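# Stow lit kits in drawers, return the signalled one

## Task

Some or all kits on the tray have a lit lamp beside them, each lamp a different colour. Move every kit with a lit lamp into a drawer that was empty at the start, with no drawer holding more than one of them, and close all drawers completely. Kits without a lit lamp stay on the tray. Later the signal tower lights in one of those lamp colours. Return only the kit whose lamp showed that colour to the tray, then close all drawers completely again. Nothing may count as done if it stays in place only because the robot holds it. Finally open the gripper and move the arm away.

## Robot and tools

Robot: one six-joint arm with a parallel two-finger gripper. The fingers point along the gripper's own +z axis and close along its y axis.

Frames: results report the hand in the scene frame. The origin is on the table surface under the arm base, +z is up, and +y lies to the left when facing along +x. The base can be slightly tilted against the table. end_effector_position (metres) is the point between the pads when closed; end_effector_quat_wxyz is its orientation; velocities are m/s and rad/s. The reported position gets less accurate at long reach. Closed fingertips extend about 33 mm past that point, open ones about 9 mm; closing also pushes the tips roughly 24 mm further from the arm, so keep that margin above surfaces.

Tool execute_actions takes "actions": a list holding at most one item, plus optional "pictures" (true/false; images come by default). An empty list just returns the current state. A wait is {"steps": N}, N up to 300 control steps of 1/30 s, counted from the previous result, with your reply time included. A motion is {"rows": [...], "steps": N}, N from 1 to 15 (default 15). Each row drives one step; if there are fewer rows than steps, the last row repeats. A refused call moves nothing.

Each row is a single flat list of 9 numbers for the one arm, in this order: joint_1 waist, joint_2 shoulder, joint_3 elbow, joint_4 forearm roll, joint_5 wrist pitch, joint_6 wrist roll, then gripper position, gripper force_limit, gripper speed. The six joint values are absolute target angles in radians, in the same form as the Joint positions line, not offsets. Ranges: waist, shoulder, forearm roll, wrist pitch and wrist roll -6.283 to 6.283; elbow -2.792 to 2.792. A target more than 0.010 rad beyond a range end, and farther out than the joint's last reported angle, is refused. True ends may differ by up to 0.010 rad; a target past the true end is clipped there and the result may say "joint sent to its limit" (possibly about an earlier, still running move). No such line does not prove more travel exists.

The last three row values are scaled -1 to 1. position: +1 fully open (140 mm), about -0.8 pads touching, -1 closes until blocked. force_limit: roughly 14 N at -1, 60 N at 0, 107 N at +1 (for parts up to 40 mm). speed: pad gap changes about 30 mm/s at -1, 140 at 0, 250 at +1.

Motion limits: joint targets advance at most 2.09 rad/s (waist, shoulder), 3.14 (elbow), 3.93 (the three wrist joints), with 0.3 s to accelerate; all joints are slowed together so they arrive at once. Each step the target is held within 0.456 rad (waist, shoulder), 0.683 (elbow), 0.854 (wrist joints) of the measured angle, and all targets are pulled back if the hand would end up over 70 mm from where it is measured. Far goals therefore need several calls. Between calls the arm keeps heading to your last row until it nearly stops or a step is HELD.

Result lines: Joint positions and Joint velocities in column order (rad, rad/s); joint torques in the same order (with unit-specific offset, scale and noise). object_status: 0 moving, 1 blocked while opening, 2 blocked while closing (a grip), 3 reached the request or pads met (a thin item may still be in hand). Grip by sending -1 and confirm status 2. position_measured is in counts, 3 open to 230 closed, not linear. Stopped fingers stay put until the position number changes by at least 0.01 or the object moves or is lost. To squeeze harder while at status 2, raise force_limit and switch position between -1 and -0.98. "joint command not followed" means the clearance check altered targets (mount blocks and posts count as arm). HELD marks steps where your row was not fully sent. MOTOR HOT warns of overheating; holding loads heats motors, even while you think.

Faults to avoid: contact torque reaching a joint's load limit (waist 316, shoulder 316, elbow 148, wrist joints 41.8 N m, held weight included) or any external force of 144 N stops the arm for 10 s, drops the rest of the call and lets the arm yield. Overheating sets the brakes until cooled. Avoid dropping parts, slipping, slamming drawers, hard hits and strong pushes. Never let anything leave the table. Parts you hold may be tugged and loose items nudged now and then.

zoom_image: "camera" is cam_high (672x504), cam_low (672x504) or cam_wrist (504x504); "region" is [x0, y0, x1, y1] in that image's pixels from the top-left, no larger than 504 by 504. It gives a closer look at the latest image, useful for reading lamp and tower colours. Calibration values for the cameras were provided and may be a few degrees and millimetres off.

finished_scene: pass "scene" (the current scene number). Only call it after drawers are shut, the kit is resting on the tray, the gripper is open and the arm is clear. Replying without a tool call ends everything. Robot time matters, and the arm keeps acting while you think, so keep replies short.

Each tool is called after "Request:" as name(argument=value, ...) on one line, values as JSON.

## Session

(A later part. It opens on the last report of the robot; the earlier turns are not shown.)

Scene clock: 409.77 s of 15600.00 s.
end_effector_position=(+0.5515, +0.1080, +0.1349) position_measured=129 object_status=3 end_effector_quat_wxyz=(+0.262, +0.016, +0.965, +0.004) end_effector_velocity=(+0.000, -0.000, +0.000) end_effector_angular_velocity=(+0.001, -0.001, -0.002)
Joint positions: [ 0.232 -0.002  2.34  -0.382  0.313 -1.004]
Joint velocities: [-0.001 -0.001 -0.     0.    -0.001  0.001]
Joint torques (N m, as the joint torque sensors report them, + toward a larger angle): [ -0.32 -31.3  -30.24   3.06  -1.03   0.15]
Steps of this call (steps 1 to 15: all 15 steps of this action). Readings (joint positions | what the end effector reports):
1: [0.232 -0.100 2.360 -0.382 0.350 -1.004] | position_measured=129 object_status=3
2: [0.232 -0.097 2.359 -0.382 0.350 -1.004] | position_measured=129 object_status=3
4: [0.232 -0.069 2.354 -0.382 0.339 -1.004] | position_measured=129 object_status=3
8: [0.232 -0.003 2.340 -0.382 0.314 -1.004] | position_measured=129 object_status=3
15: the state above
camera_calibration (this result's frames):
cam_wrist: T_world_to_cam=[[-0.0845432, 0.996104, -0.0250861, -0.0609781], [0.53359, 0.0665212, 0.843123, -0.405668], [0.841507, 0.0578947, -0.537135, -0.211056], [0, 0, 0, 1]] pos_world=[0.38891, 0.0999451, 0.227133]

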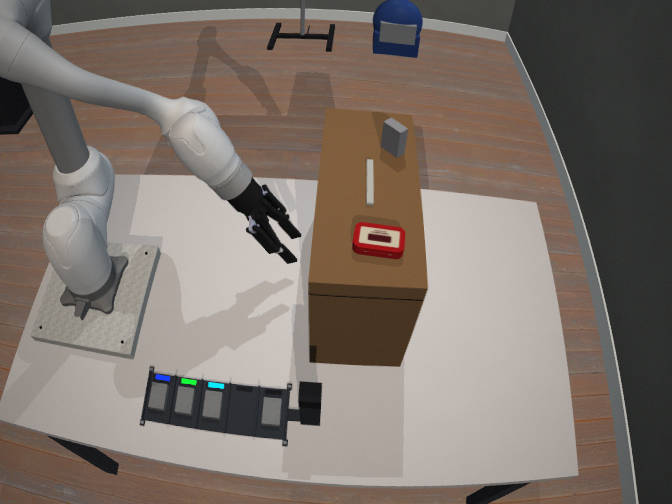

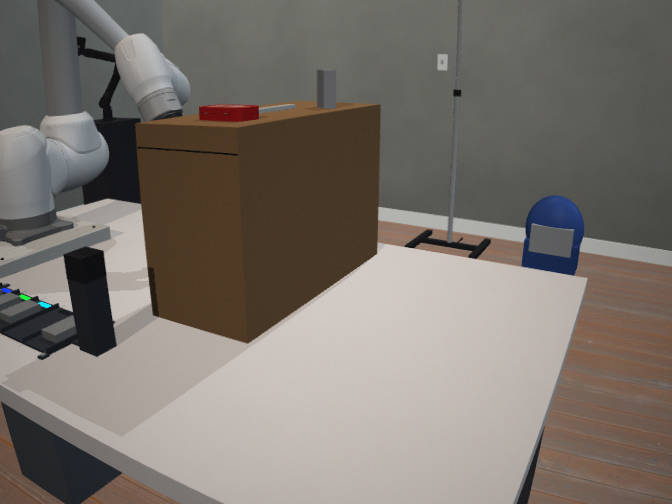

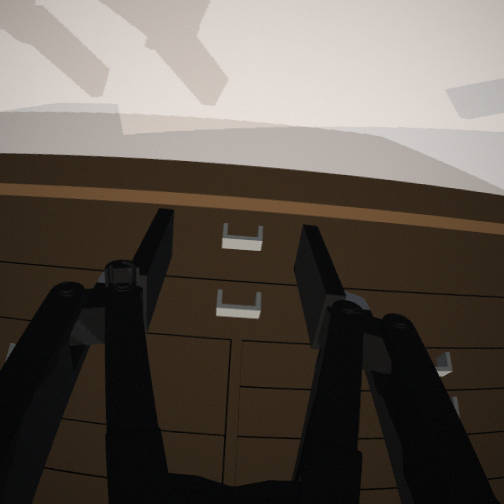

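Request:
execute_actions(actions=[])

Scene clock: 429.70 s of 15600.00 s.
end_effector_position=(+0.5515, +0.1079, +0.1348) position_measured=129 object_status=3 end_effector_quat_wxyz=(+0.262, +0.016, +0.965, +0.003) end_effector_velocity=(-0.000, +0.000, +0.000) end_effector_angular_velocity=(-0.000, -0.000, +0.001)
Joint positions: [ 0.232 -0.002  2.34  -0.382  0.313 -1.004]
Joint velocities: [ 0. -0. -0. -0.  0. -0.]
Joint torques (N m, as the joint torque sensors report them, + toward a larger angle): [ -1.58 -30.52 -30.33   2.91  -1.2    0.16]
Steps of this call (steps 1 to 15: the robot went on to your last target; steps 16 to 90: nothing new was sent; then 16.93 s passed at rest). Readings (joint positions | what the end effector reports):
1: [0.232 -0.002 2.340 -0.382 0.313 -1.004] | position_measured=129 object_status=3
2: [0.232 -0.002 2.340 -0.382 0.313 -1.004] | position_measured=129 object_status=3
4: [0.232 -0.002 2.340 -0.382 0.313 -1.004] | position_measured=129 object_status=3
8: [0.232 -0.002 2.340 -0.382 0.313 -1.004] | position_measured=129 object_status=3
90: the state above
The arm was judged still, so your last target was given up. Only a new action makes it travel on or press farther. Fingers that are still opening or closing keep moving.
camera_calibration (this result's frames):
cam_wrist: T_world_to_cam=[[-0.084477, 0.996109, -0.0250997, -0.0609758], [0.533697, 0.0665044, 0.843057, -0.405659], [0.841446, 0.0578233, -0.537239, -0.211043], [0, 0, 0, 1]] pos_world=[0.388929, 0.0999199, 0.227082]

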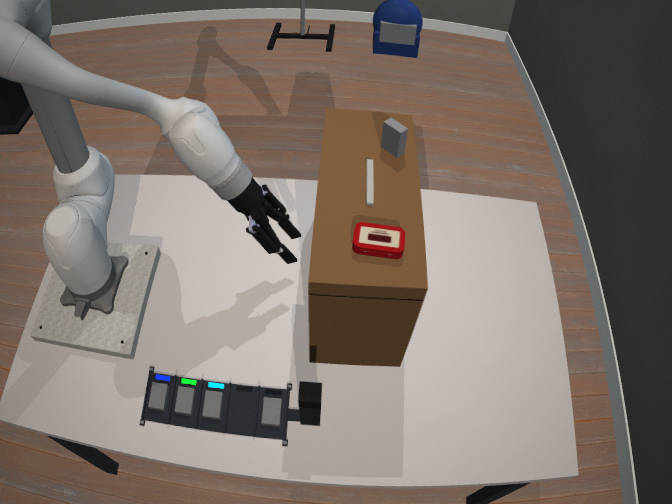

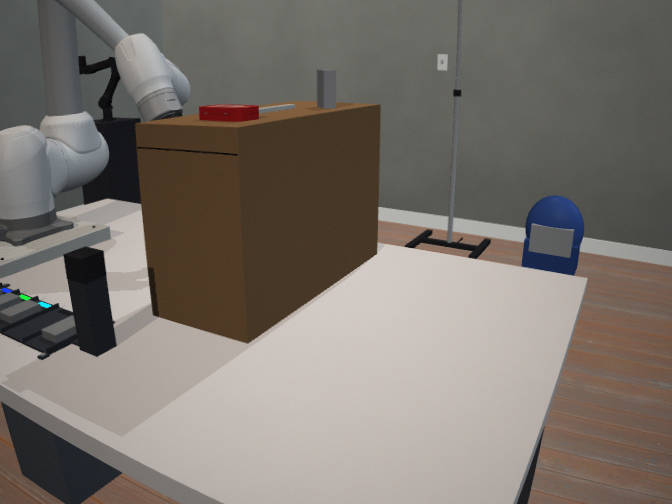

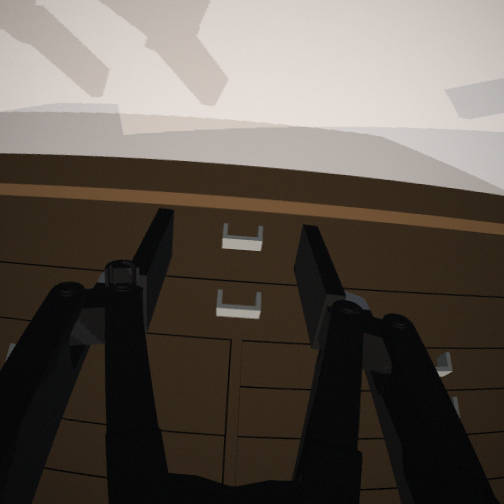

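Request:
execute_actions(actions=[{"rows":[[0.212,0.059,2.276,-0.351,0.311,-1.052,0,-0.6,0]],"steps":15}])

Request:
execute_actions(actions=[{"steps":15}])

Scene clock: 431.97 s of 15600.00 s.
end_effector_position=(+0.5919, +0.1071, +0.1352) position_measured=129 object_status=3 end_effector_quat_wxyz=(+0.262, +0.016, +0.965, +0.003) end_effector_velocity=(-0.000, +0.001, +0.000) end_effector_angular_velocity=(+0.001, -0.000, +0.000)
Joint positions: [ 0.212  0.059  2.276 -0.351  0.311 -1.052]
Joint velocities: [ 0.001 -0.     0.     0.    -0.     0.001]
Joint torques (N m, as the joint torque sensors report them, + toward a larger angle): [ -1.06 -36.85 -30.66   3.04  -1.13   0.1 ]
Steps of this call (steps 1 to 53: nothing new was sent; steps 54 to 68: all 15 steps of this action). Readings (joint positions | what the end effector reports):
54: [0.232 -0.002 2.340 -0.382 0.313 -1.004] | position_measured=129 object_status=3
55: [0.231 0.001 2.337 -0.381 0.313 -1.006] | position_measured=129 object_status=3
57: [0.222 0.028 2.309 -0.367 0.312 -1.028] | position_measured=129 object_status=3
61: [0.212 0.059 2.276 -0.351 0.311 -1.052] | position_measured=129 object_status=3
68: the state above
camera_calibration (this result's frames):
cam_wrist: T_world_to_cam=[[-0.0850181, 0.996048, -0.0256916, -0.0563348], [0.53386, 0.067309, 0.84289, -0.427704], [0.841288, 0.0579451, -0.537473, -0.244697], [0, 0, 0, 1]] pos_world=[0.429405, 0.0990795, 0.227542]

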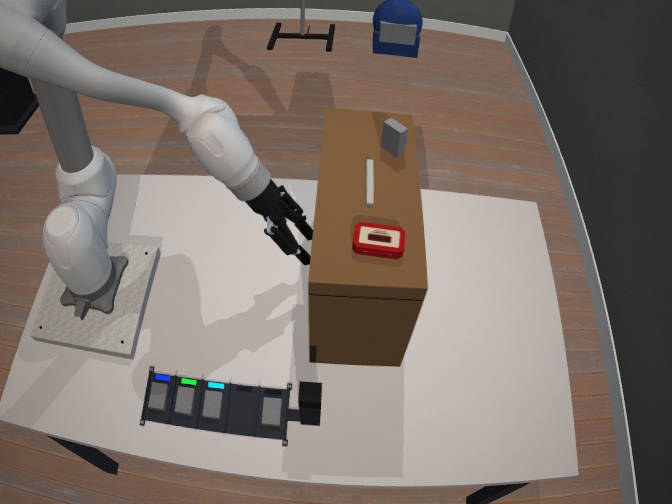

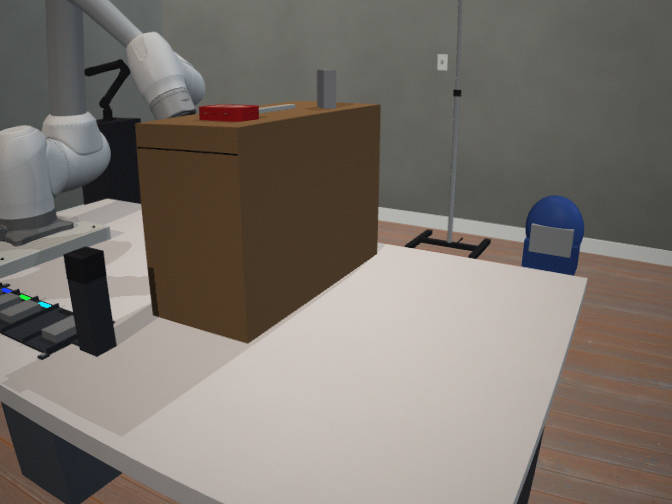

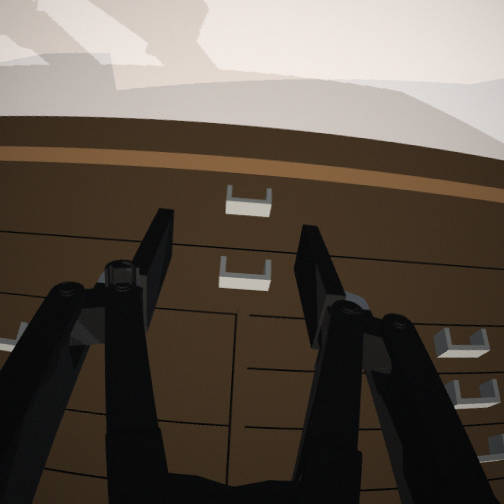

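Scene clock: 432.47 s of 15600.00 s.
end_effector_position=(+0.5919, +0.1071, +0.1352) position_measured=129 object_status=3 end_effector_quat_wxyz=(+0.262, +0.016, +0.965, +0.003) end_effector_velocity=(+0.000, -0.000, -0.000) end_effector_angular_velocity=(-0.000, +0.000, -0.000)
Joint positions: [ 0.212  0.059  2.276 -0.351  0.311 -1.052]
Joint velocities: [-0.001  0.001  0.    -0.001 -0.001  0.   ]
Joint torques (N m, as the joint torque sensors report them, + toward a larger angle): [ -1.03 -36.84 -31.1    2.94  -1.12   0.07]
Steps of this call (steps 1 to 15: the robot went on to your last target). Readings (joint positions | what the end effector reports):
1: [0.212 0.059 2.276 -0.351 0.311 -1.052] | position_measured=129 object_status=3
2: [0.212 0.059 2.276 -0.351 0.311 -1.052] | position_measured=129 object_status=3
4: [0.212 0.059 2.276 -0.351 0.311 -1.052] | position_measured=129 object_status=3
8: [0.212 0.059 2.276 -0.351 0.311 -1.052] | position_measured=129 object_status=3
15: the state above
The arm was judged still, so your last target was given up. Only a new action makes it travel on or press farther. Fingers that are still opening or closing keep moving.
camera_calibration (this result's frames):
cam_wrist: T_world_to_cam=[[-0.0850194, 0.996048, -0.0256936, -0.0563353], [0.5339, 0.0673141, 0.842864, -0.427699], [0.841262, 0.057942, -0.537513, -0.244689], [0, 0, 0, 1]] pos_world=[0.429407, 0.0990806, 0.227521]

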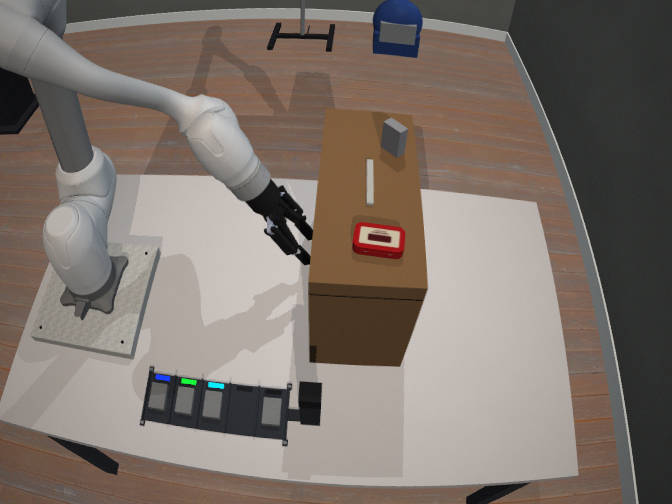

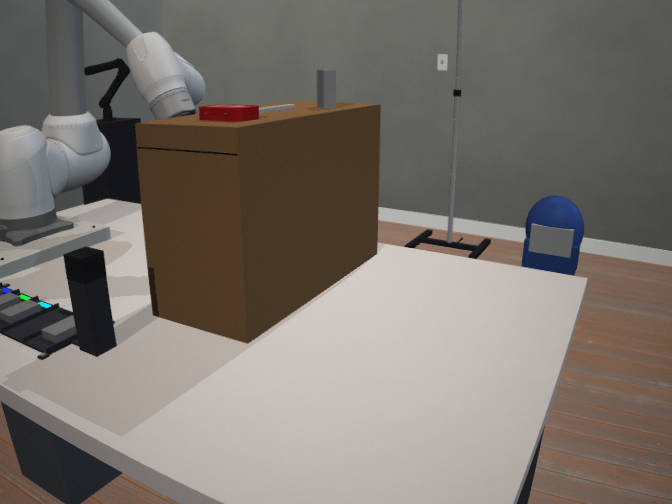

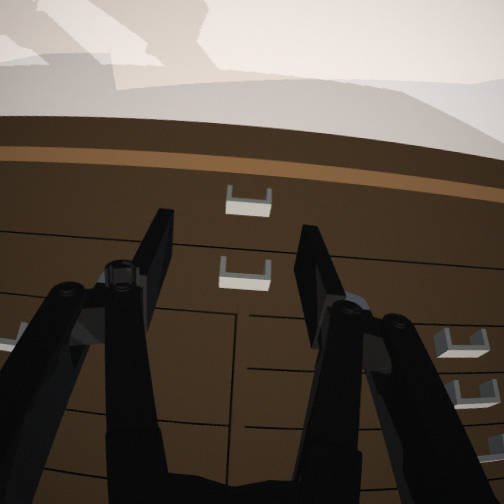

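Request:
execute_actions(actions=[{"rows":[[0.212,0.067,2.267,-0.346,0.311,-1.059,0,-0.6,0],[0.211,0.070,2.264,-0.345,0.311,-1.061,0,-0.6,0],[0.211,0.070,2.264,-0.345,0.311,-1.061,0,-0.6,0],[0.211,0.070,2.264,-0.345,0.311,-1.061,0,-0.6,0],[0.211,0.070,2.264,-0.345,0.311,-1.061,0,-0.6,0],[0.211,0.072,2.262,-0.344,0.311,-1.062,-0.3,-0.6,-0.5]],"steps":15}])

Scene clock: 438.70 s of 15600.00 s.
end_effector_position=(+0.6003, +0.1088, +0.1351) position_measured=166 object_status=0 end_effector_quat_wxyz=(+0.262, +0.015, +0.965, +0.004) end_effector_velocity=(-0.000, -0.000, -0.001) end_effector_angular_velocity=(-0.000, +0.001, +0.000)
Joint positions: [ 0.211  0.072  2.262 -0.344  0.311 -1.062]
Joint velocities: [-0.     0.001  0.     0.     0.    -0.   ]
Joint torques (N m, as the joint torque sensors report them, + toward a larger angle): [ -0.63 -37.21 -30.62   2.93  -0.98  -0.01]
Steps of this call (steps 1 to 90: nothing new was sent; then 2.73 s passed at rest; steps 91 to 105: all 15 steps of this action). Readings (joint positions | what the end effector reports):
91: [0.212 0.059 2.276 -0.351 0.311 -1.052] | position_measured=129 object_status=3
92: [0.212 0.061 2.273 -0.349 0.311 -1.054] | position_measured=129 object_status=3
94: [0.212 0.069 2.265 -0.345 0.311 -1.060] | position_measured=129 object_status=3
98: [0.211 0.072 2.262 -0.344 0.311 -1.062] | position_measured=135 object_status=0
105: the state above
camera_calibration (this result's frames):
cam_wrist: T_world_to_cam=[[-0.0879556, 0.995797, -0.0255563, -0.0555267], [0.533726, 0.0687735, 0.842857, -0.4323], [0.841071, 0.0604939, -0.537531, -0.252025], [0, 0, 0, 1]] pos_world=[0.437816, 0.10027, 0.227477]

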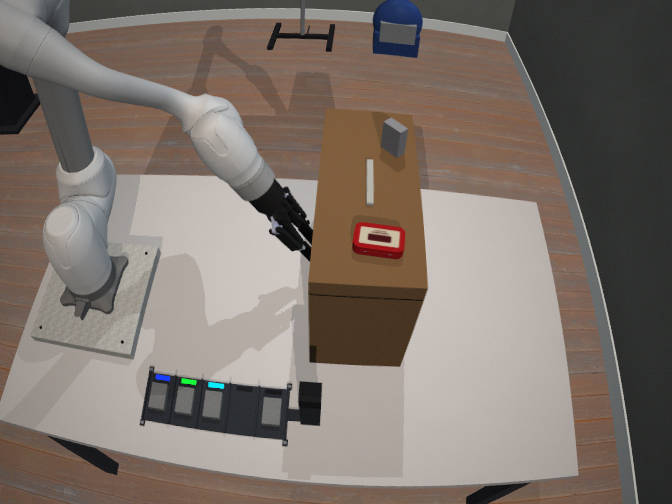

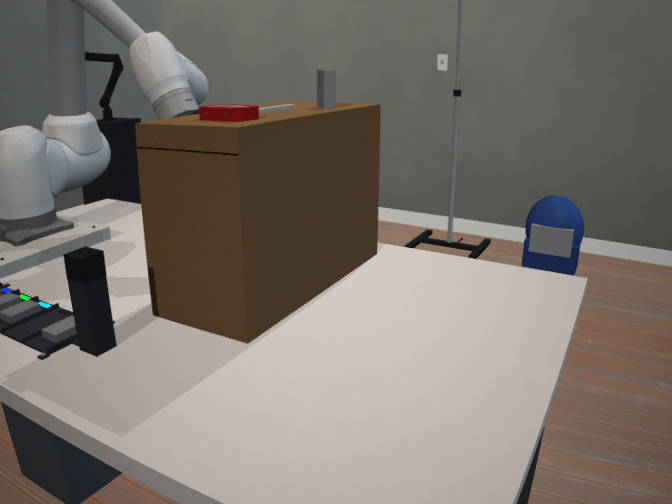

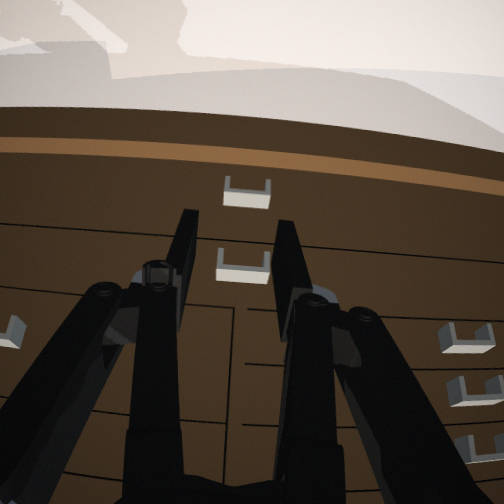

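Request:
execute_actions(actions=[{"rows":[[0.211,0.072,2.262,-0.344,0.311,-1.062,-1,-0.6,-0.5]],"steps":15}])

Scene clock: 443.30 s of 15600.00 s.
end_effector_position=(+0.6004, +0.1088, +0.1352) position_measured=181 object_status=2 end_effector_quat_wxyz=(+0.262, +0.015, +0.965, +0.004) end_effector_velocity=(-0.000, -0.001, -0.001) end_effector_angular_velocity=(-0.001, +0.001, +0.000)
Joint positions: [ 0.211  0.072  2.262 -0.344  0.311 -1.062]
Joint velocities: [-0.001  0.001  0.001 -0.002 -0.    -0.   ]
Joint torques (N m, as the joint torque sensors report them, + toward a larger angle): [-45.31 -32.68 -23.28  -3.77  10.35   1.12]
Steps of this call (steps 1 to 15: the robot went on to your last target; steps 16 to 90: nothing new was sent; then 1.10 s passed at rest; steps 91 to 105: all 15 steps of this action). Readings (joint positions | what the end effector reports):
91: [0.211 0.072 2.262 -0.344 0.311 -1.062] | position_measured=167 object_status=0
92: [0.211 0.072 2.262 -0.344 0.311 -1.062] | position_measured=168 object_status=0
94: [0.211 0.072 2.262 -0.344 0.311 -1.062] | position_measured=178 object_status=0
98: [0.211 0.072 2.262 -0.344 0.311 -1.062] | position_measured=181 object_status=0
105: the state above
camera_calibration (this result's frames):
cam_wrist: T_world_to_cam=[[-0.0879135, 0.995802, -0.0254816, -0.055555], [0.533563, 0.0686759, 0.842967, -0.432342], [0.841179, 0.0605122, -0.537361, -0.252166], [0, 0, 0, 1]] pos_world=[0.437915, 0.100272, 0.22753]

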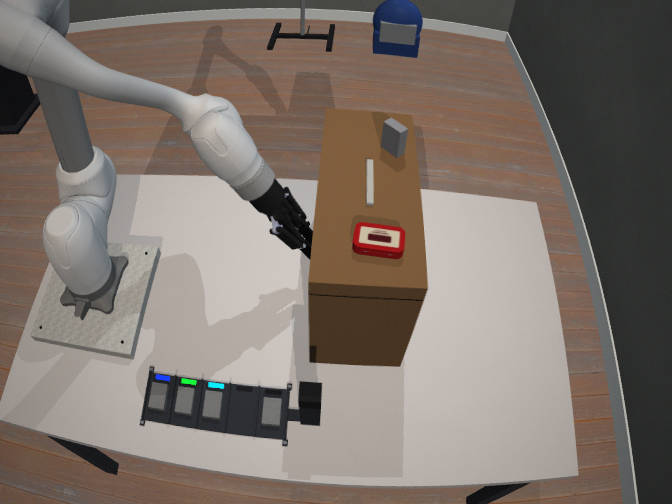

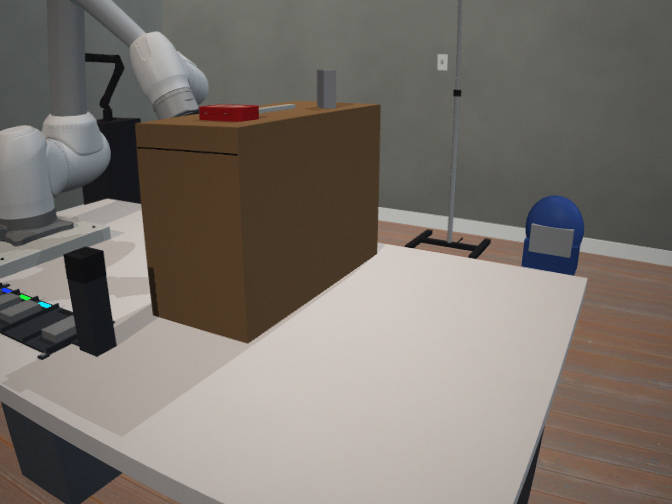

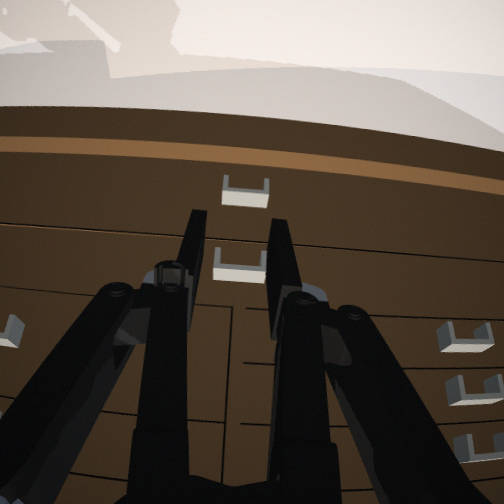

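Request:
execute_actions(actions=[{"rows":[[0.213,0.072,2.262,-0.344,0.311,-1.062,-0.97,-0.6,-0.5],[0.214,0.072,2.262,-0.344,0.311,-1.062,-0.97,-0.6,-0.5],[0.215,0.072,2.262,-0.344,0.311,-1.062,-0.97,-0.6,-0.5],[0.216,0.072,2.262,-0.344,0.311,-1.062,-0.97,-0.6,-0.5],[0.217,0.072,2.262,-0.344,0.311,-1.062,-0.97,-0.6,-0.5],[0.218,0.072,2.262,-0.344,0.311,-1.062,-0.97,-0.6,-0.5]],"steps":15}], pictures=false)

Scene clock: 448.03 s of 15600.00 s.
end_effector_position=(+0.5995, +0.1129, +0.1352) position_measured=191 object_status=2 end_effector_quat_wxyz=(+0.262, +0.011, +0.965, +0.004) end_effector_velocity=(-0.000, +0.000, -0.000) end_effector_angular_velocity=(-0.001, +0.001, +0.001)
Joint positions: [ 0.218  0.072  2.262 -0.344  0.311 -1.062]
Joint velocities: [ 0.001  0.    -0.    -0.     0.001 -0.001]
Joint torques (N m, as the joint torque sensors report them, + toward a larger angle): [-20.63 -26.87 -15.73   0.71   7.96   0.27]
Steps of this call (steps 1 to 15: the robot went on to your last target; steps 16 to 90: nothing new was sent; then 1.23 s passed at rest; steps 91 to 105: all 15 steps of this action). Readings (joint positions | what the end effector reports):
91: [0.211 0.072 2.262 -0.344 0.311 -1.062] | position_measured=181 object_status=0
92: [0.212 0.072 2.262 -0.344 0.311 -1.062] | position_measured=181 object_status=0
94: [0.214 0.072 2.262 -0.344 0.311 -1.062] | position_measured=185 object_status=0
98: [0.218 0.072 2.262 -0.344 0.311 -1.062] | position_measured=191 object_status=0
105: the state above

Request:
execute_actions(actions=[{"rows":[[0.2195,0.071,2.263,-0.345,0.311,-1.061,-1,0.2,-0.5],[0.2195,0.071,2.263,-0.345,0.311,-1.061,-1,0.2,-0.5],[0.2195,0.071,2.263,-0.345,0.311,-1.061,-1,0.2,-0.5],[0.2195,0.071,2.263,-0.345,0.311,-1.061,-1,0.2,-0.5],[0.222,0.064,2.271,-0.349,0.311,-1.054,-1,0.2,-0.5],[0.2245,0.056,2.279,-0.354,0.311,-1.047,-1,0.2,-0.5],[0.227,0.049,2.287,-0.358,0.312,-1.041,-1,0.2,-0.5],[0.2295,0.041,2.294,-0.362,0.312,-1.035,-1,0.2,-0.5],[0.232,0.034,2.302,-0.367,0.312,-1.028,-1,0.2,-0.5],[0.2345,0.027,2.309,-0.371,0.312,-1.022,-1,0.2,-0.5],[0.237,0.019,2.317,-0.375,0.312,-1.015,-1,0.2,-0.5],[0.2395,0.012,2.325,-0.380,0.313,-1.009,-1,0.2,-0.5],[0.242,0.004,2.332,-0.384,0.313,-1.002,-1,0.2,-0.5],[0.2443,-0.003,2.340,-0.388,0.313,-0.996,-1,0.2,-0.5]],"steps":15}], pictures=false)

Request:
execute_actions(actions=[{"rows":[[0.248,-0.013,2.349,-0.392,0.315,-0.990,-1,0.2,-0.5],[0.252,-0.023,2.359,-0.396,0.317,-0.984,-1,0.2,-0.5],[0.256,-0.033,2.368,-0.400,0.319,-0.977,-1,0.2,-0.5],[0.260,-0.043,2.378,-0.405,0.320,-0.971,-1,0.2,-0.5],[0.264,-0.054,2.387,-0.409,0.322,-0.965,-1,0.2,-0.5],[0.268,-0.064,2.396,-0.413,0.324,-0.958,-1,0.2,-0.5],[0.272,-0.074,2.406,-0.417,0.326,-0.952,-1,0.2,-0.5],[0.276,-0.084,2.415,-0.421,0.328,-0.946,-1,0.2,-0.5],[0.281,-0.095,2.424,-0.424,0.332,-0.941,-1,0.2,-0.5],[0.286,-0.106,2.433,-0.428,0.335,-0.936,-1,0.2,-0.5],[0.292,-0.117,2.441,-0.431,0.339,-0.931,-1,0.2,-0.5],[0.297,-0.128,2.450,-0.434,0.342,-0.926,-1,0.2,-0.5],[0.302,-0.139,2.459,-0.438,0.346,-0.921,-1,0.2,-0.5],[0.307,-0.150,2.468,-0.441,0.350,-0.916,-1,0.2,-0.5],[0.313,-0.161,2.477,-0.445,0.353,-0.911,-1,0.2,-0.5]],"steps":15}])

Request:
execute_actions(actions=[{"rows":[[0.318,-0.172,2.4855,-0.448,0.357,-0.906,-1,0.2,-0.5]],"steps":12}])

Scene clock: 470.30 s of 15600.00 s.
end_effector_position=(+0.5560, +0.1141, +0.1357) position_measured=194 object_status=2 end_effector_quat_wxyz=(+0.263, +0.012, +0.965, +0.005) end_effector_velocity=(-0.138, +0.000, -0.002) end_effector_angular_velocity=(+0.006, -0.010, -0.006)
Joint positions: [ 0.241  0.006  2.331 -0.383  0.313 -1.003]
Joint velocities: [ 0.072 -0.214  0.222 -0.119  0.003  0.184]
Joint torques (N m, as the joint torque sensors report them, + toward a larger angle): [ 13.07 -24.92 -27.44   5.49  -4.05  -0.15]
Steps of this call (steps 1 to 15: the robot went on to your last target; steps 16 to 90: nothing new was sent; then 18.77 s passed at rest; steps 91 to 105: all 15 steps of this action). Readings (joint positions | what the end effector reports):
91: [0.218 0.072 2.262 -0.344 0.311 -1.062] | position_measured=191 object_status=0
92: [0.219 0.072 2.262 -0.344 0.311 -1.062] | position_measured=194 object_status=0
94: [0.219 0.071 2.263 -0.344 0.311 -1.061] | position_measured=194 object_status=0
98: [0.224 0.057 2.278 -0.353 0.311 -1.048] | position_measured=194 object_status=2
105: the state above

Scene clock: 470.80 s of 15600.00 s.
end_effector_position=(+0.4704, +0.1153, +0.1357) position_measured=194 object_status=2 end_effector_quat_wxyz=(+0.263, +0.003, +0.965, +0.002) end_effector_velocity=(-0.189, -0.001, -0.004) end_effector_angular_velocity=(-0.034, +0.004, +0.057)
Joint positions: [ 0.3   -0.135  2.456 -0.437  0.345 -0.923]
Joint velocities: [ 0.151 -0.325  0.263 -0.097  0.107  0.147]
Joint torques (N m, as the joint torque sensors report them, + toward a larger angle): [ 49.22 -11.25 -38.91  12.61 -21.34  -1.81]
Steps of this call (steps 1 to 15: all 15 steps of this action). Readings (joint positions | what the end effector reports):
1: [0.243 -0.000 2.337 -0.386 0.313 -0.998] | position_measured=194 object_status=2
2: [0.245 -0.005 2.342 -0.389 0.314 -0.995] | position_measured=194 object_status=2
4: [0.251 -0.021 2.357 -0.395 0.317 -0.985] | position_measured=194 object_status=2
8: [0.266 -0.060 2.393 -0.412 0.324 -0.960] | position_measured=194 object_status=2
15: the state above
camera_calibration (this result's frames):
cam_wrist: T_world_to_cam=[[-0.110137, 0.993311, -0.0346728, -0.0614498], [0.53106, 0.0882993, 0.842721, -0.364829], [0.840146, 0.0744012, -0.537233, -0.144064], [0, 0, 0, 1]] pos_world=[0.308014, 0.103972, 0.227923]

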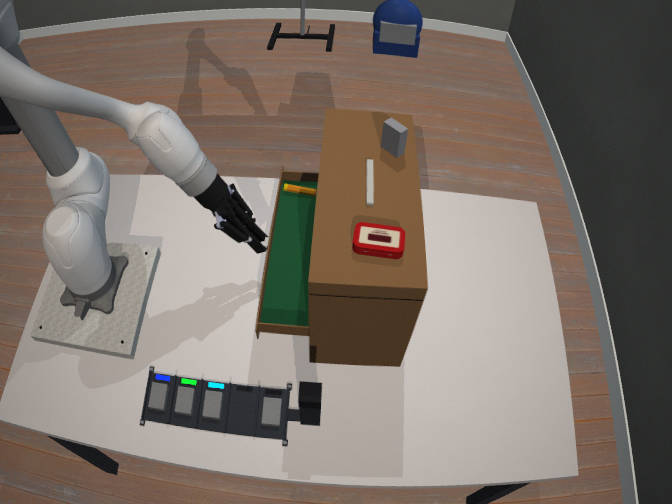

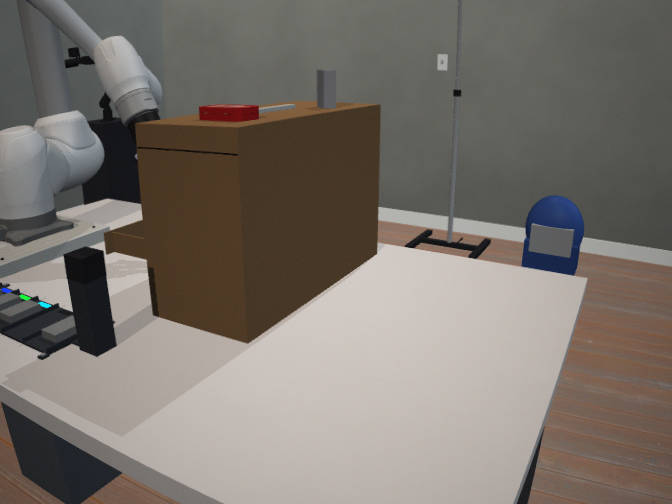

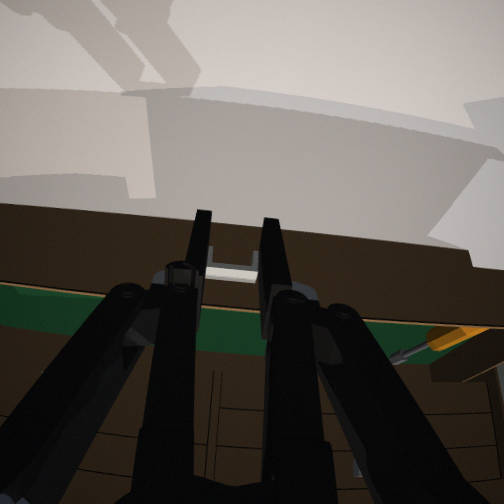

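Scene clock: 471.20 s of 15600.00 s.
end_effector_position=(+0.4490, +0.1152, +0.1351) position_measured=194 object_status=2 end_effector_quat_wxyz=(+0.263, -0.002, +0.965, +0.001) end_effector_velocity=(-0.001, +0.001, +0.000) end_effector_angular_velocity=(-0.000, -0.001, +0.002)
Joint positions: [ 0.318 -0.172  2.485 -0.448  0.357 -0.906]
Joint velocities: [ 0.002 -0.001  0.    -0.     0.001  0.   ]
Joint torques (N m, as the joint torque sensors report them, + toward a larger angle): [ 54.23   0.43 -30.94  14.94 -22.11  -1.26]
Steps of this call (steps 1 to 12: all 12 steps of this action). Readings (joint positions | what the end effector reports):
1: [0.305 -0.146 2.464 -0.440 0.348 -0.918] | position_measured=194 object_status=2
2: [0.310 -0.157 2.473 -0.443 0.352 -0.913] | position_measured=194 object_status=2
4: [0.317 -0.171 2.484 -0.448 0.357 -0.907] | position_measured=194 object_status=2
8: [0.318 -0.172 2.485 -0.448 0.357 -0.906] | position_measured=194 object_status=2
12: the state above
camera_calibration (this result's frames):
cam_wrist: T_world_to_cam=[[-0.117516, 0.992319, -0.038634, -0.0598283], [0.530138, 0.0955834, 0.842507, -0.353379], [0.839728, 0.0785268, -0.537299, -0.126674], [0, 0, 0, 1]] pos_world=[0.286681, 0.103093, 0.227351]

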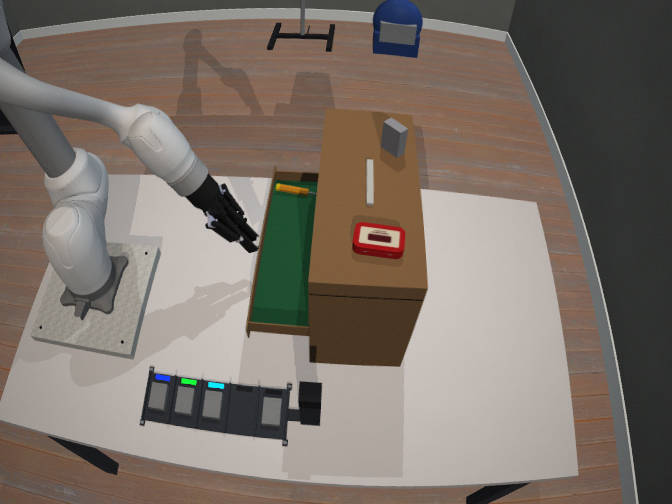

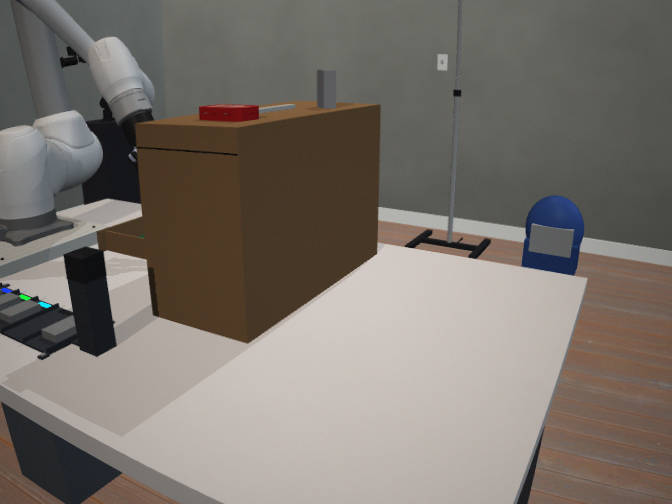

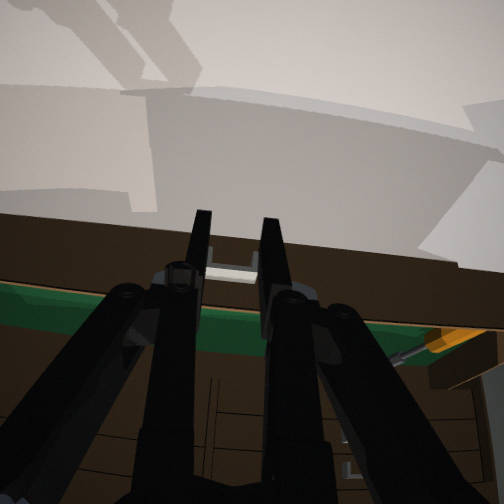

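Request:
execute_actions(actions=[{"rows":[[0.312,-0.172,2.4855,-0.448,0.357,-0.906,-1,0.2,-0.5],[0.306,-0.172,2.4855,-0.448,0.357,-0.906,-1,0.2,-0.5],[0.301,-0.161,2.477,-0.445,0.353,-0.911,-1,0.2,-0.5],[0.296,-0.150,2.468,-0.441,0.350,-0.916,-1,0.2,-0.5],[0.292,-0.139,2.459,-0.438,0.346,-0.921,-1,0.2,-0.5],[0.287,-0.128,2.450,-0.434,0.342,-0.926,-1,0.2,-0.5],[0.282,-0.117,2.441,-0.431,0.339,-0.931,-1,0.2,-0.5],[0.278,-0.106,2.433,-0.428,0.335,-0.936,-1,0.2,-0.5],[0.273,-0.095,2.424,-0.424,0.332,-0.941,-1,0.2,-0.5],[0.269,-0.084,2.415,-0.421,0.328,-0.946,-1,0.2,-0.5],[0.262,-0.064,2.396,-0.413,0.324,-0.958,-1,0.2,-0.5],[0.255,-0.043,2.378,-0.405,0.320,-0.971,-1,0.2,-0.5],[0.248,-0.023,2.359,-0.396,0.317,-0.984,-1,0.2,-0.5],[0.241,-0.003,2.340,-0.388,0.313,-0.996,-1,0.2,-0.5]],"steps":15}], pictures=false)

Request:
execute_actions(actions=[{"rows":[[0.239,0.004,2.332,-0.384,0.313,-1.002,-1,0.2,-0.5],[0.237,0.012,2.325,-0.380,0.313,-1.009,-1,0.2,-0.5],[0.235,0.019,2.317,-0.375,0.312,-1.015,-1,0.2,-0.5],[0.233,0.027,2.309,-0.371,0.312,-1.022,-1,0.2,-0.5],[0.231,0.034,2.302,-0.367,0.312,-1.028,-1,0.2,-0.5],[0.229,0.041,2.294,-0.362,0.312,-1.035,-1,0.2,-0.5],[0.2265,0.049,2.287,-0.358,0.312,-1.041,-1,0.2,-0.5],[0.224,0.056,2.279,-0.354,0.311,-1.047,-1,0.2,-0.5],[0.222,0.064,2.271,-0.349,0.311,-1.054,-1,0.2,-0.5],[0.221,0.067,2.268,-0.347,0.311,-1.057,-1,0.2,-0.5],[0.2195,0.070,2.264,-0.345,0.311,-1.060,-1,0.2,-0.5]],"steps":15}], pictures=false)

Request:
execute_actions(actions=[{"rows":[[0.2195,0.0715,2.2625,-0.345,0.311,-1.061,-1,0.2,-0.5]],"steps":12}], pictures=false)

Scene clock: 485.47 s of 15600.00 s.
end_effector_position=(+0.5285, +0.1122, +0.1357) position_measured=194 object_status=2 end_effector_quat_wxyz=(+0.263, +0.012, +0.965, +0.004) end_effector_velocity=(+0.332, +0.006, +0.000) end_effector_angular_velocity=(+0.027, -0.005, -0.026)
Joint positions: [ 0.253 -0.038  2.373 -0.403  0.32  -0.974]
Joint velocities: [-0.186  0.535 -0.495  0.216 -0.099 -0.326]
Joint torques (N m, as the joint torque sensors report them, + toward a larger angle): [-23.15 -23.84 -33.37   0.38   4.69   1.38]
Steps of this call (steps 1 to 15: the robot went on to your last target; steps 16 to 90: nothing new was sent; then 10.77 s passed at rest; steps 91 to 105: all 15 steps of this action). Readings (joint positions | what the end effector reports):
91: [0.318 -0.172 2.486 -0.448 0.357 -0.906] | position_measured=194 object_status=2
92: [0.316 -0.172 2.486 -0.448 0.357 -0.906] | position_measured=194 object_status=2
94: [0.308 -0.170 2.484 -0.447 0.355 -0.907] | position_measured=194 object_status=2
98: [0.289 -0.132 2.453 -0.435 0.344 -0.924] | position_measured=194 object_status=2
105: the state above

Scene clock: 485.97 s of 15600.00 s.
end_effector_position=(+0.5981, +0.1136, +0.1354) position_measured=194 object_status=2 end_effector_quat_wxyz=(+0.262, +0.011, +0.965, +0.005) end_effector_velocity=(+0.001, +0.000, -0.001) end_effector_angular_velocity=(+0.000, +0.001, +0.000)
Joint positions: [ 0.22   0.07   2.264 -0.345  0.311 -1.06 ]
Joint velocities: [-0.     0.003 -0.002  0.002 -0.    -0.002]
Joint torques (N m, as the joint torque sensors report them, + toward a larger angle): [ -8.67 -30.36 -22.99   2.81   2.69   0.93]
Steps of this call (steps 1 to 15: all 15 steps of this action). Readings (joint positions | what the end effector reports):
1: [0.248 -0.022 2.357 -0.396 0.317 -0.984] | position_measured=194 object_status=2
2: [0.243 -0.009 2.345 -0.390 0.314 -0.993] | position_measured=194 object_status=2
4: [0.238 0.010 2.327 -0.381 0.313 -1.007] | position_measured=194 object_status=2
8: [0.229 0.040 2.296 -0.363 0.312 -1.034] | position_measured=194 object_status=2
15: the state above

Scene clock: 486.37 s of 15600.00 s.
end_effector_position=(+0.5991, +0.1137, +0.1353) position_measured=194 object_status=2 end_effector_quat_wxyz=(+0.262, +0.011, +0.965, +0.005) end_effector_velocity=(+0.000, -0.000, +0.000) end_effector_angular_velocity=(-0.000, -0.001, +0.000)
Joint positions: [ 0.219  0.071  2.262 -0.345  0.311 -1.061]
Joint velocities: [-0.001 -0.001  0.    -0.    -0.001 -0.001]
Joint torques (N m, as the joint torque sensors report them, + toward a larger angle): [ -5.7  -27.61 -22.03   3.56   2.12   0.72]
Steps of this call (steps 1 to 12: all 12 steps of this action). Readings (joint positions | what the end effector reports):
1: [0.220 0.070 2.264 -0.345 0.311 -1.060] | position_measured=194 object_status=2
2: [0.220 0.071 2.263 -0.345 0.311 -1.060] | position_measured=194 object_status=2
4: [0.219 0.071 2.263 -0.345 0.311 -1.061] | position_measured=194 object_status=2
8: [0.219 0.071 2.262 -0.345 0.311 -1.061] | position_measured=194 object_status=2
12: the state above

Request:
execute_actions(actions=[{"rows":[[0.2195,0.073,2.261,-0.345,0.311,-1.061,-1,0.2,-0.5],[0.2195,0.073,2.261,-0.345,0.311,-1.061,-1,0.2,-0.5],[0.2195,0.073,2.261,-0.345,0.311,-1.061,-1,0.2,-0.5],[0.2195,0.073,2.261,-0.345,0.311,-1.061,-1,0.2,-0.5],[0.2195,0.073,2.261,-0.345,0.311,-1.061,0,0.2,0.5]],"steps":15}], pictures=false)

Request:
execute_actions(actions=[{"rows":[[0.244,-0.003,2.340,-0.388,0.313,-0.996,0,-0.6,0],[0.244,-0.003,2.340,-0.388,0.313,-0.996,0,-0.6,0],[0.244,-0.003,2.340,-0.388,0.313,-0.996,0,-0.6,0],[0.244,-0.003,2.340,-0.388,0.313,-0.996,0,-0.6,0],[0.244,-0.003,2.340,-0.388,0.313,-0.996,0,-0.6,0],[0.244,-0.003,2.340,-0.388,0.313,-0.996,0,-0.6,0],[0.246,0.072,2.379,-0.585,0.217,-0.80,0,-0.6,0]],"steps":15}], pictures=false)

Request:
execute_actions(actions=[{"rows":[[0.246,0.072,2.379,-0.585,0.217,-0.80,0,-0.6,0],[0.246,0.072,2.379,-0.585,0.217,-0.80,0,-0.6,0],[0.246,0.072,2.379,-0.585,0.217,-0.80,0,-0.6,0],[0.225,0.125,2.317,-0.526,0.218,-0.871,0,-0.6,0]],"steps":15}])

Scene clock: 501.90 s of 15600.00 s.
end_effector_position=(+0.5999, +0.1138, +0.1351) position_measured=129 object_status=0 end_effector_quat_wxyz=(+0.262, +0.011, +0.965, +0.005) end_effector_velocity=(+0.002, -0.000, +0.001) end_effector_angular_velocity=(+0.002, -0.004, -0.000)
Joint positions: [ 0.219  0.073  2.261 -0.345  0.311 -1.061]
Joint velocities: [-0.002  0.    -0.001  0.    -0.004 -0.001]
Joint torques (N m, as the joint torque sensors report them, + toward a larger angle): [ -1.14 -39.1  -31.13   3.01  -1.13   0.15]
Steps of this call (steps 1 to 15: the robot went on to your last target; steps 16 to 90: nothing new was sent; then 12.03 s passed at rest; steps 91 to 105: all 15 steps of this action). Readings (joint positions | what the end effector reports):
91: [0.219 0.072 2.262 -0.345 0.311 -1.061] | position_measured=194 object_status=2
92: [0.219 0.072 2.262 -0.345 0.311 -1.061] | position_measured=194 object_status=2
94: [0.219 0.073 2.261 -0.345 0.311 -1.061] | position_measured=194 object_status=2
98: [0.219 0.073 2.261 -0.345 0.311 -1.061] | position_measured=172 object_status=0
105: the state above

Scene clock: 502.40 s of 15600.00 s.
end_effector_position=(+0.5490, +0.1146, +0.0900) position_measured=129 object_status=3 end_effector_quat_wxyz=(+0.261, +0.008, +0.965, +0.002) end_effector_velocity=(+0.004, +0.003, +0.002) end_effector_angular_velocity=(+0.007, -0.015, +0.003)
Joint positions: [ 0.246  0.072  2.379 -0.584  0.217 -0.801]
Joint velocities: [ 0.002  0.    -0.    -0.024 -0.016  0.026]
Joint torques (N m, as the joint torque sensors report them, + toward a larger angle): [  3.27 -49.23 -30.98   3.13  -1.17   0.06]
Steps of this call (steps 1 to 15: all 15 steps of this action). Readings (joint positions | what the end effector reports):
1: [0.219 0.073 2.261 -0.345 0.311 -1.061] | position_measured=129 object_status=0
2: [0.220 0.070 2.264 -0.346 0.311 -1.059] | position_measured=129 object_status=0
4: [0.229 0.042 2.292 -0.362 0.311 -1.035] | position_measured=129 object_status=3
8: [0.244 -0.002 2.342 -0.394 0.310 -0.989] | position_measured=129 object_status=3
15: the state above

Scene clock: 502.90 s of 15600.00 s.
end_effector_position=(+0.5872, +0.1137, +0.0902) position_measured=129 object_status=3 end_effector_quat_wxyz=(+0.261, +0.010, +0.965, +0.003) end_effector_velocity=(+0.000, -0.001, +0.000) end_effector_angular_velocity=(+0.000, -0.001, -0.002)
Joint positions: [ 0.225  0.125  2.317 -0.526  0.218 -0.871]
Joint velocities: [-0.001 -0.001 -0.     0.001 -0.    -0.001]
Joint torques (N m, as the joint torque sensors report them, + toward a larger angle): [  0.23 -38.95 -27.02   2.61  -0.9    0.08]
Steps of this call (steps 1 to 15: all 15 steps of this action). Readings (joint positions | what the end effector reports):
1: [0.246 0.072 2.379 -0.585 0.217 -0.800] | position_measured=129 object_status=3
2: [0.246 0.072 2.379 -0.585 0.217 -0.800] | position_measured=129 object_status=3
4: [0.246 0.072 2.379 -0.585 0.217 -0.800] | position_measured=129 object_status=3
8: [0.229 0.116 2.327 -0.537 0.217 -0.858] | position_measured=129 object_status=3
15: the state above
camera_calibration (this result's frames):
cam_wrist: T_world_to_cam=[[-0.0959023, 0.994977, -0.0286804, -0.0577059], [0.535077, 0.0758275, 0.841393, -0.389279], [0.839342, 0.0653453, -0.539662, -0.26483], [0, 0, 0, 1]] pos_world=[0.425043, 0.104239, 0.182963]

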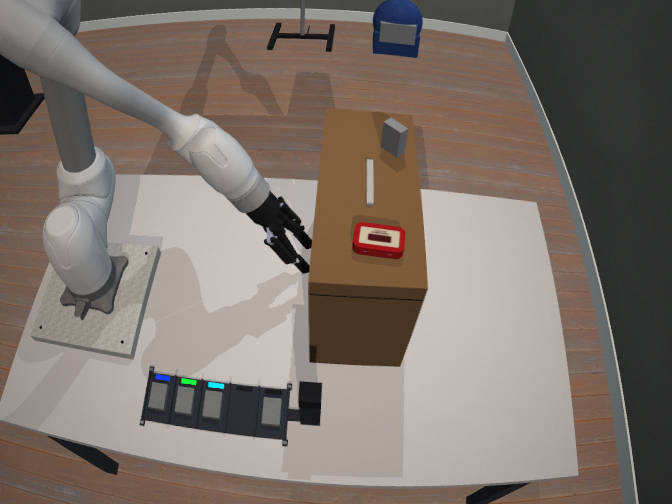

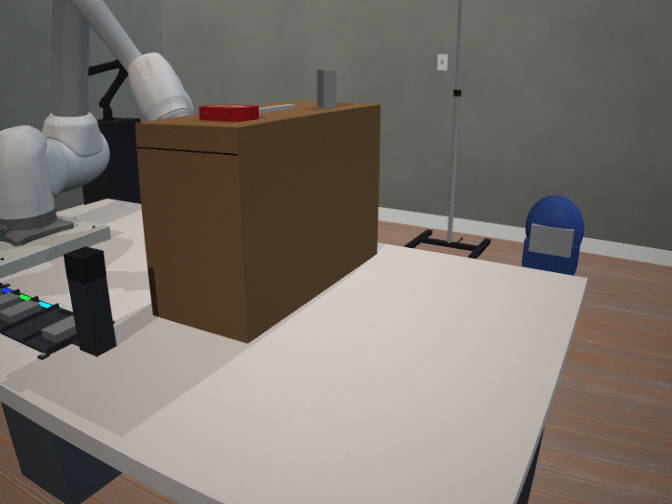

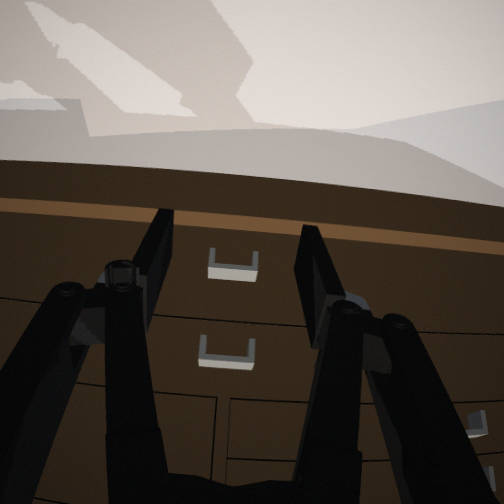

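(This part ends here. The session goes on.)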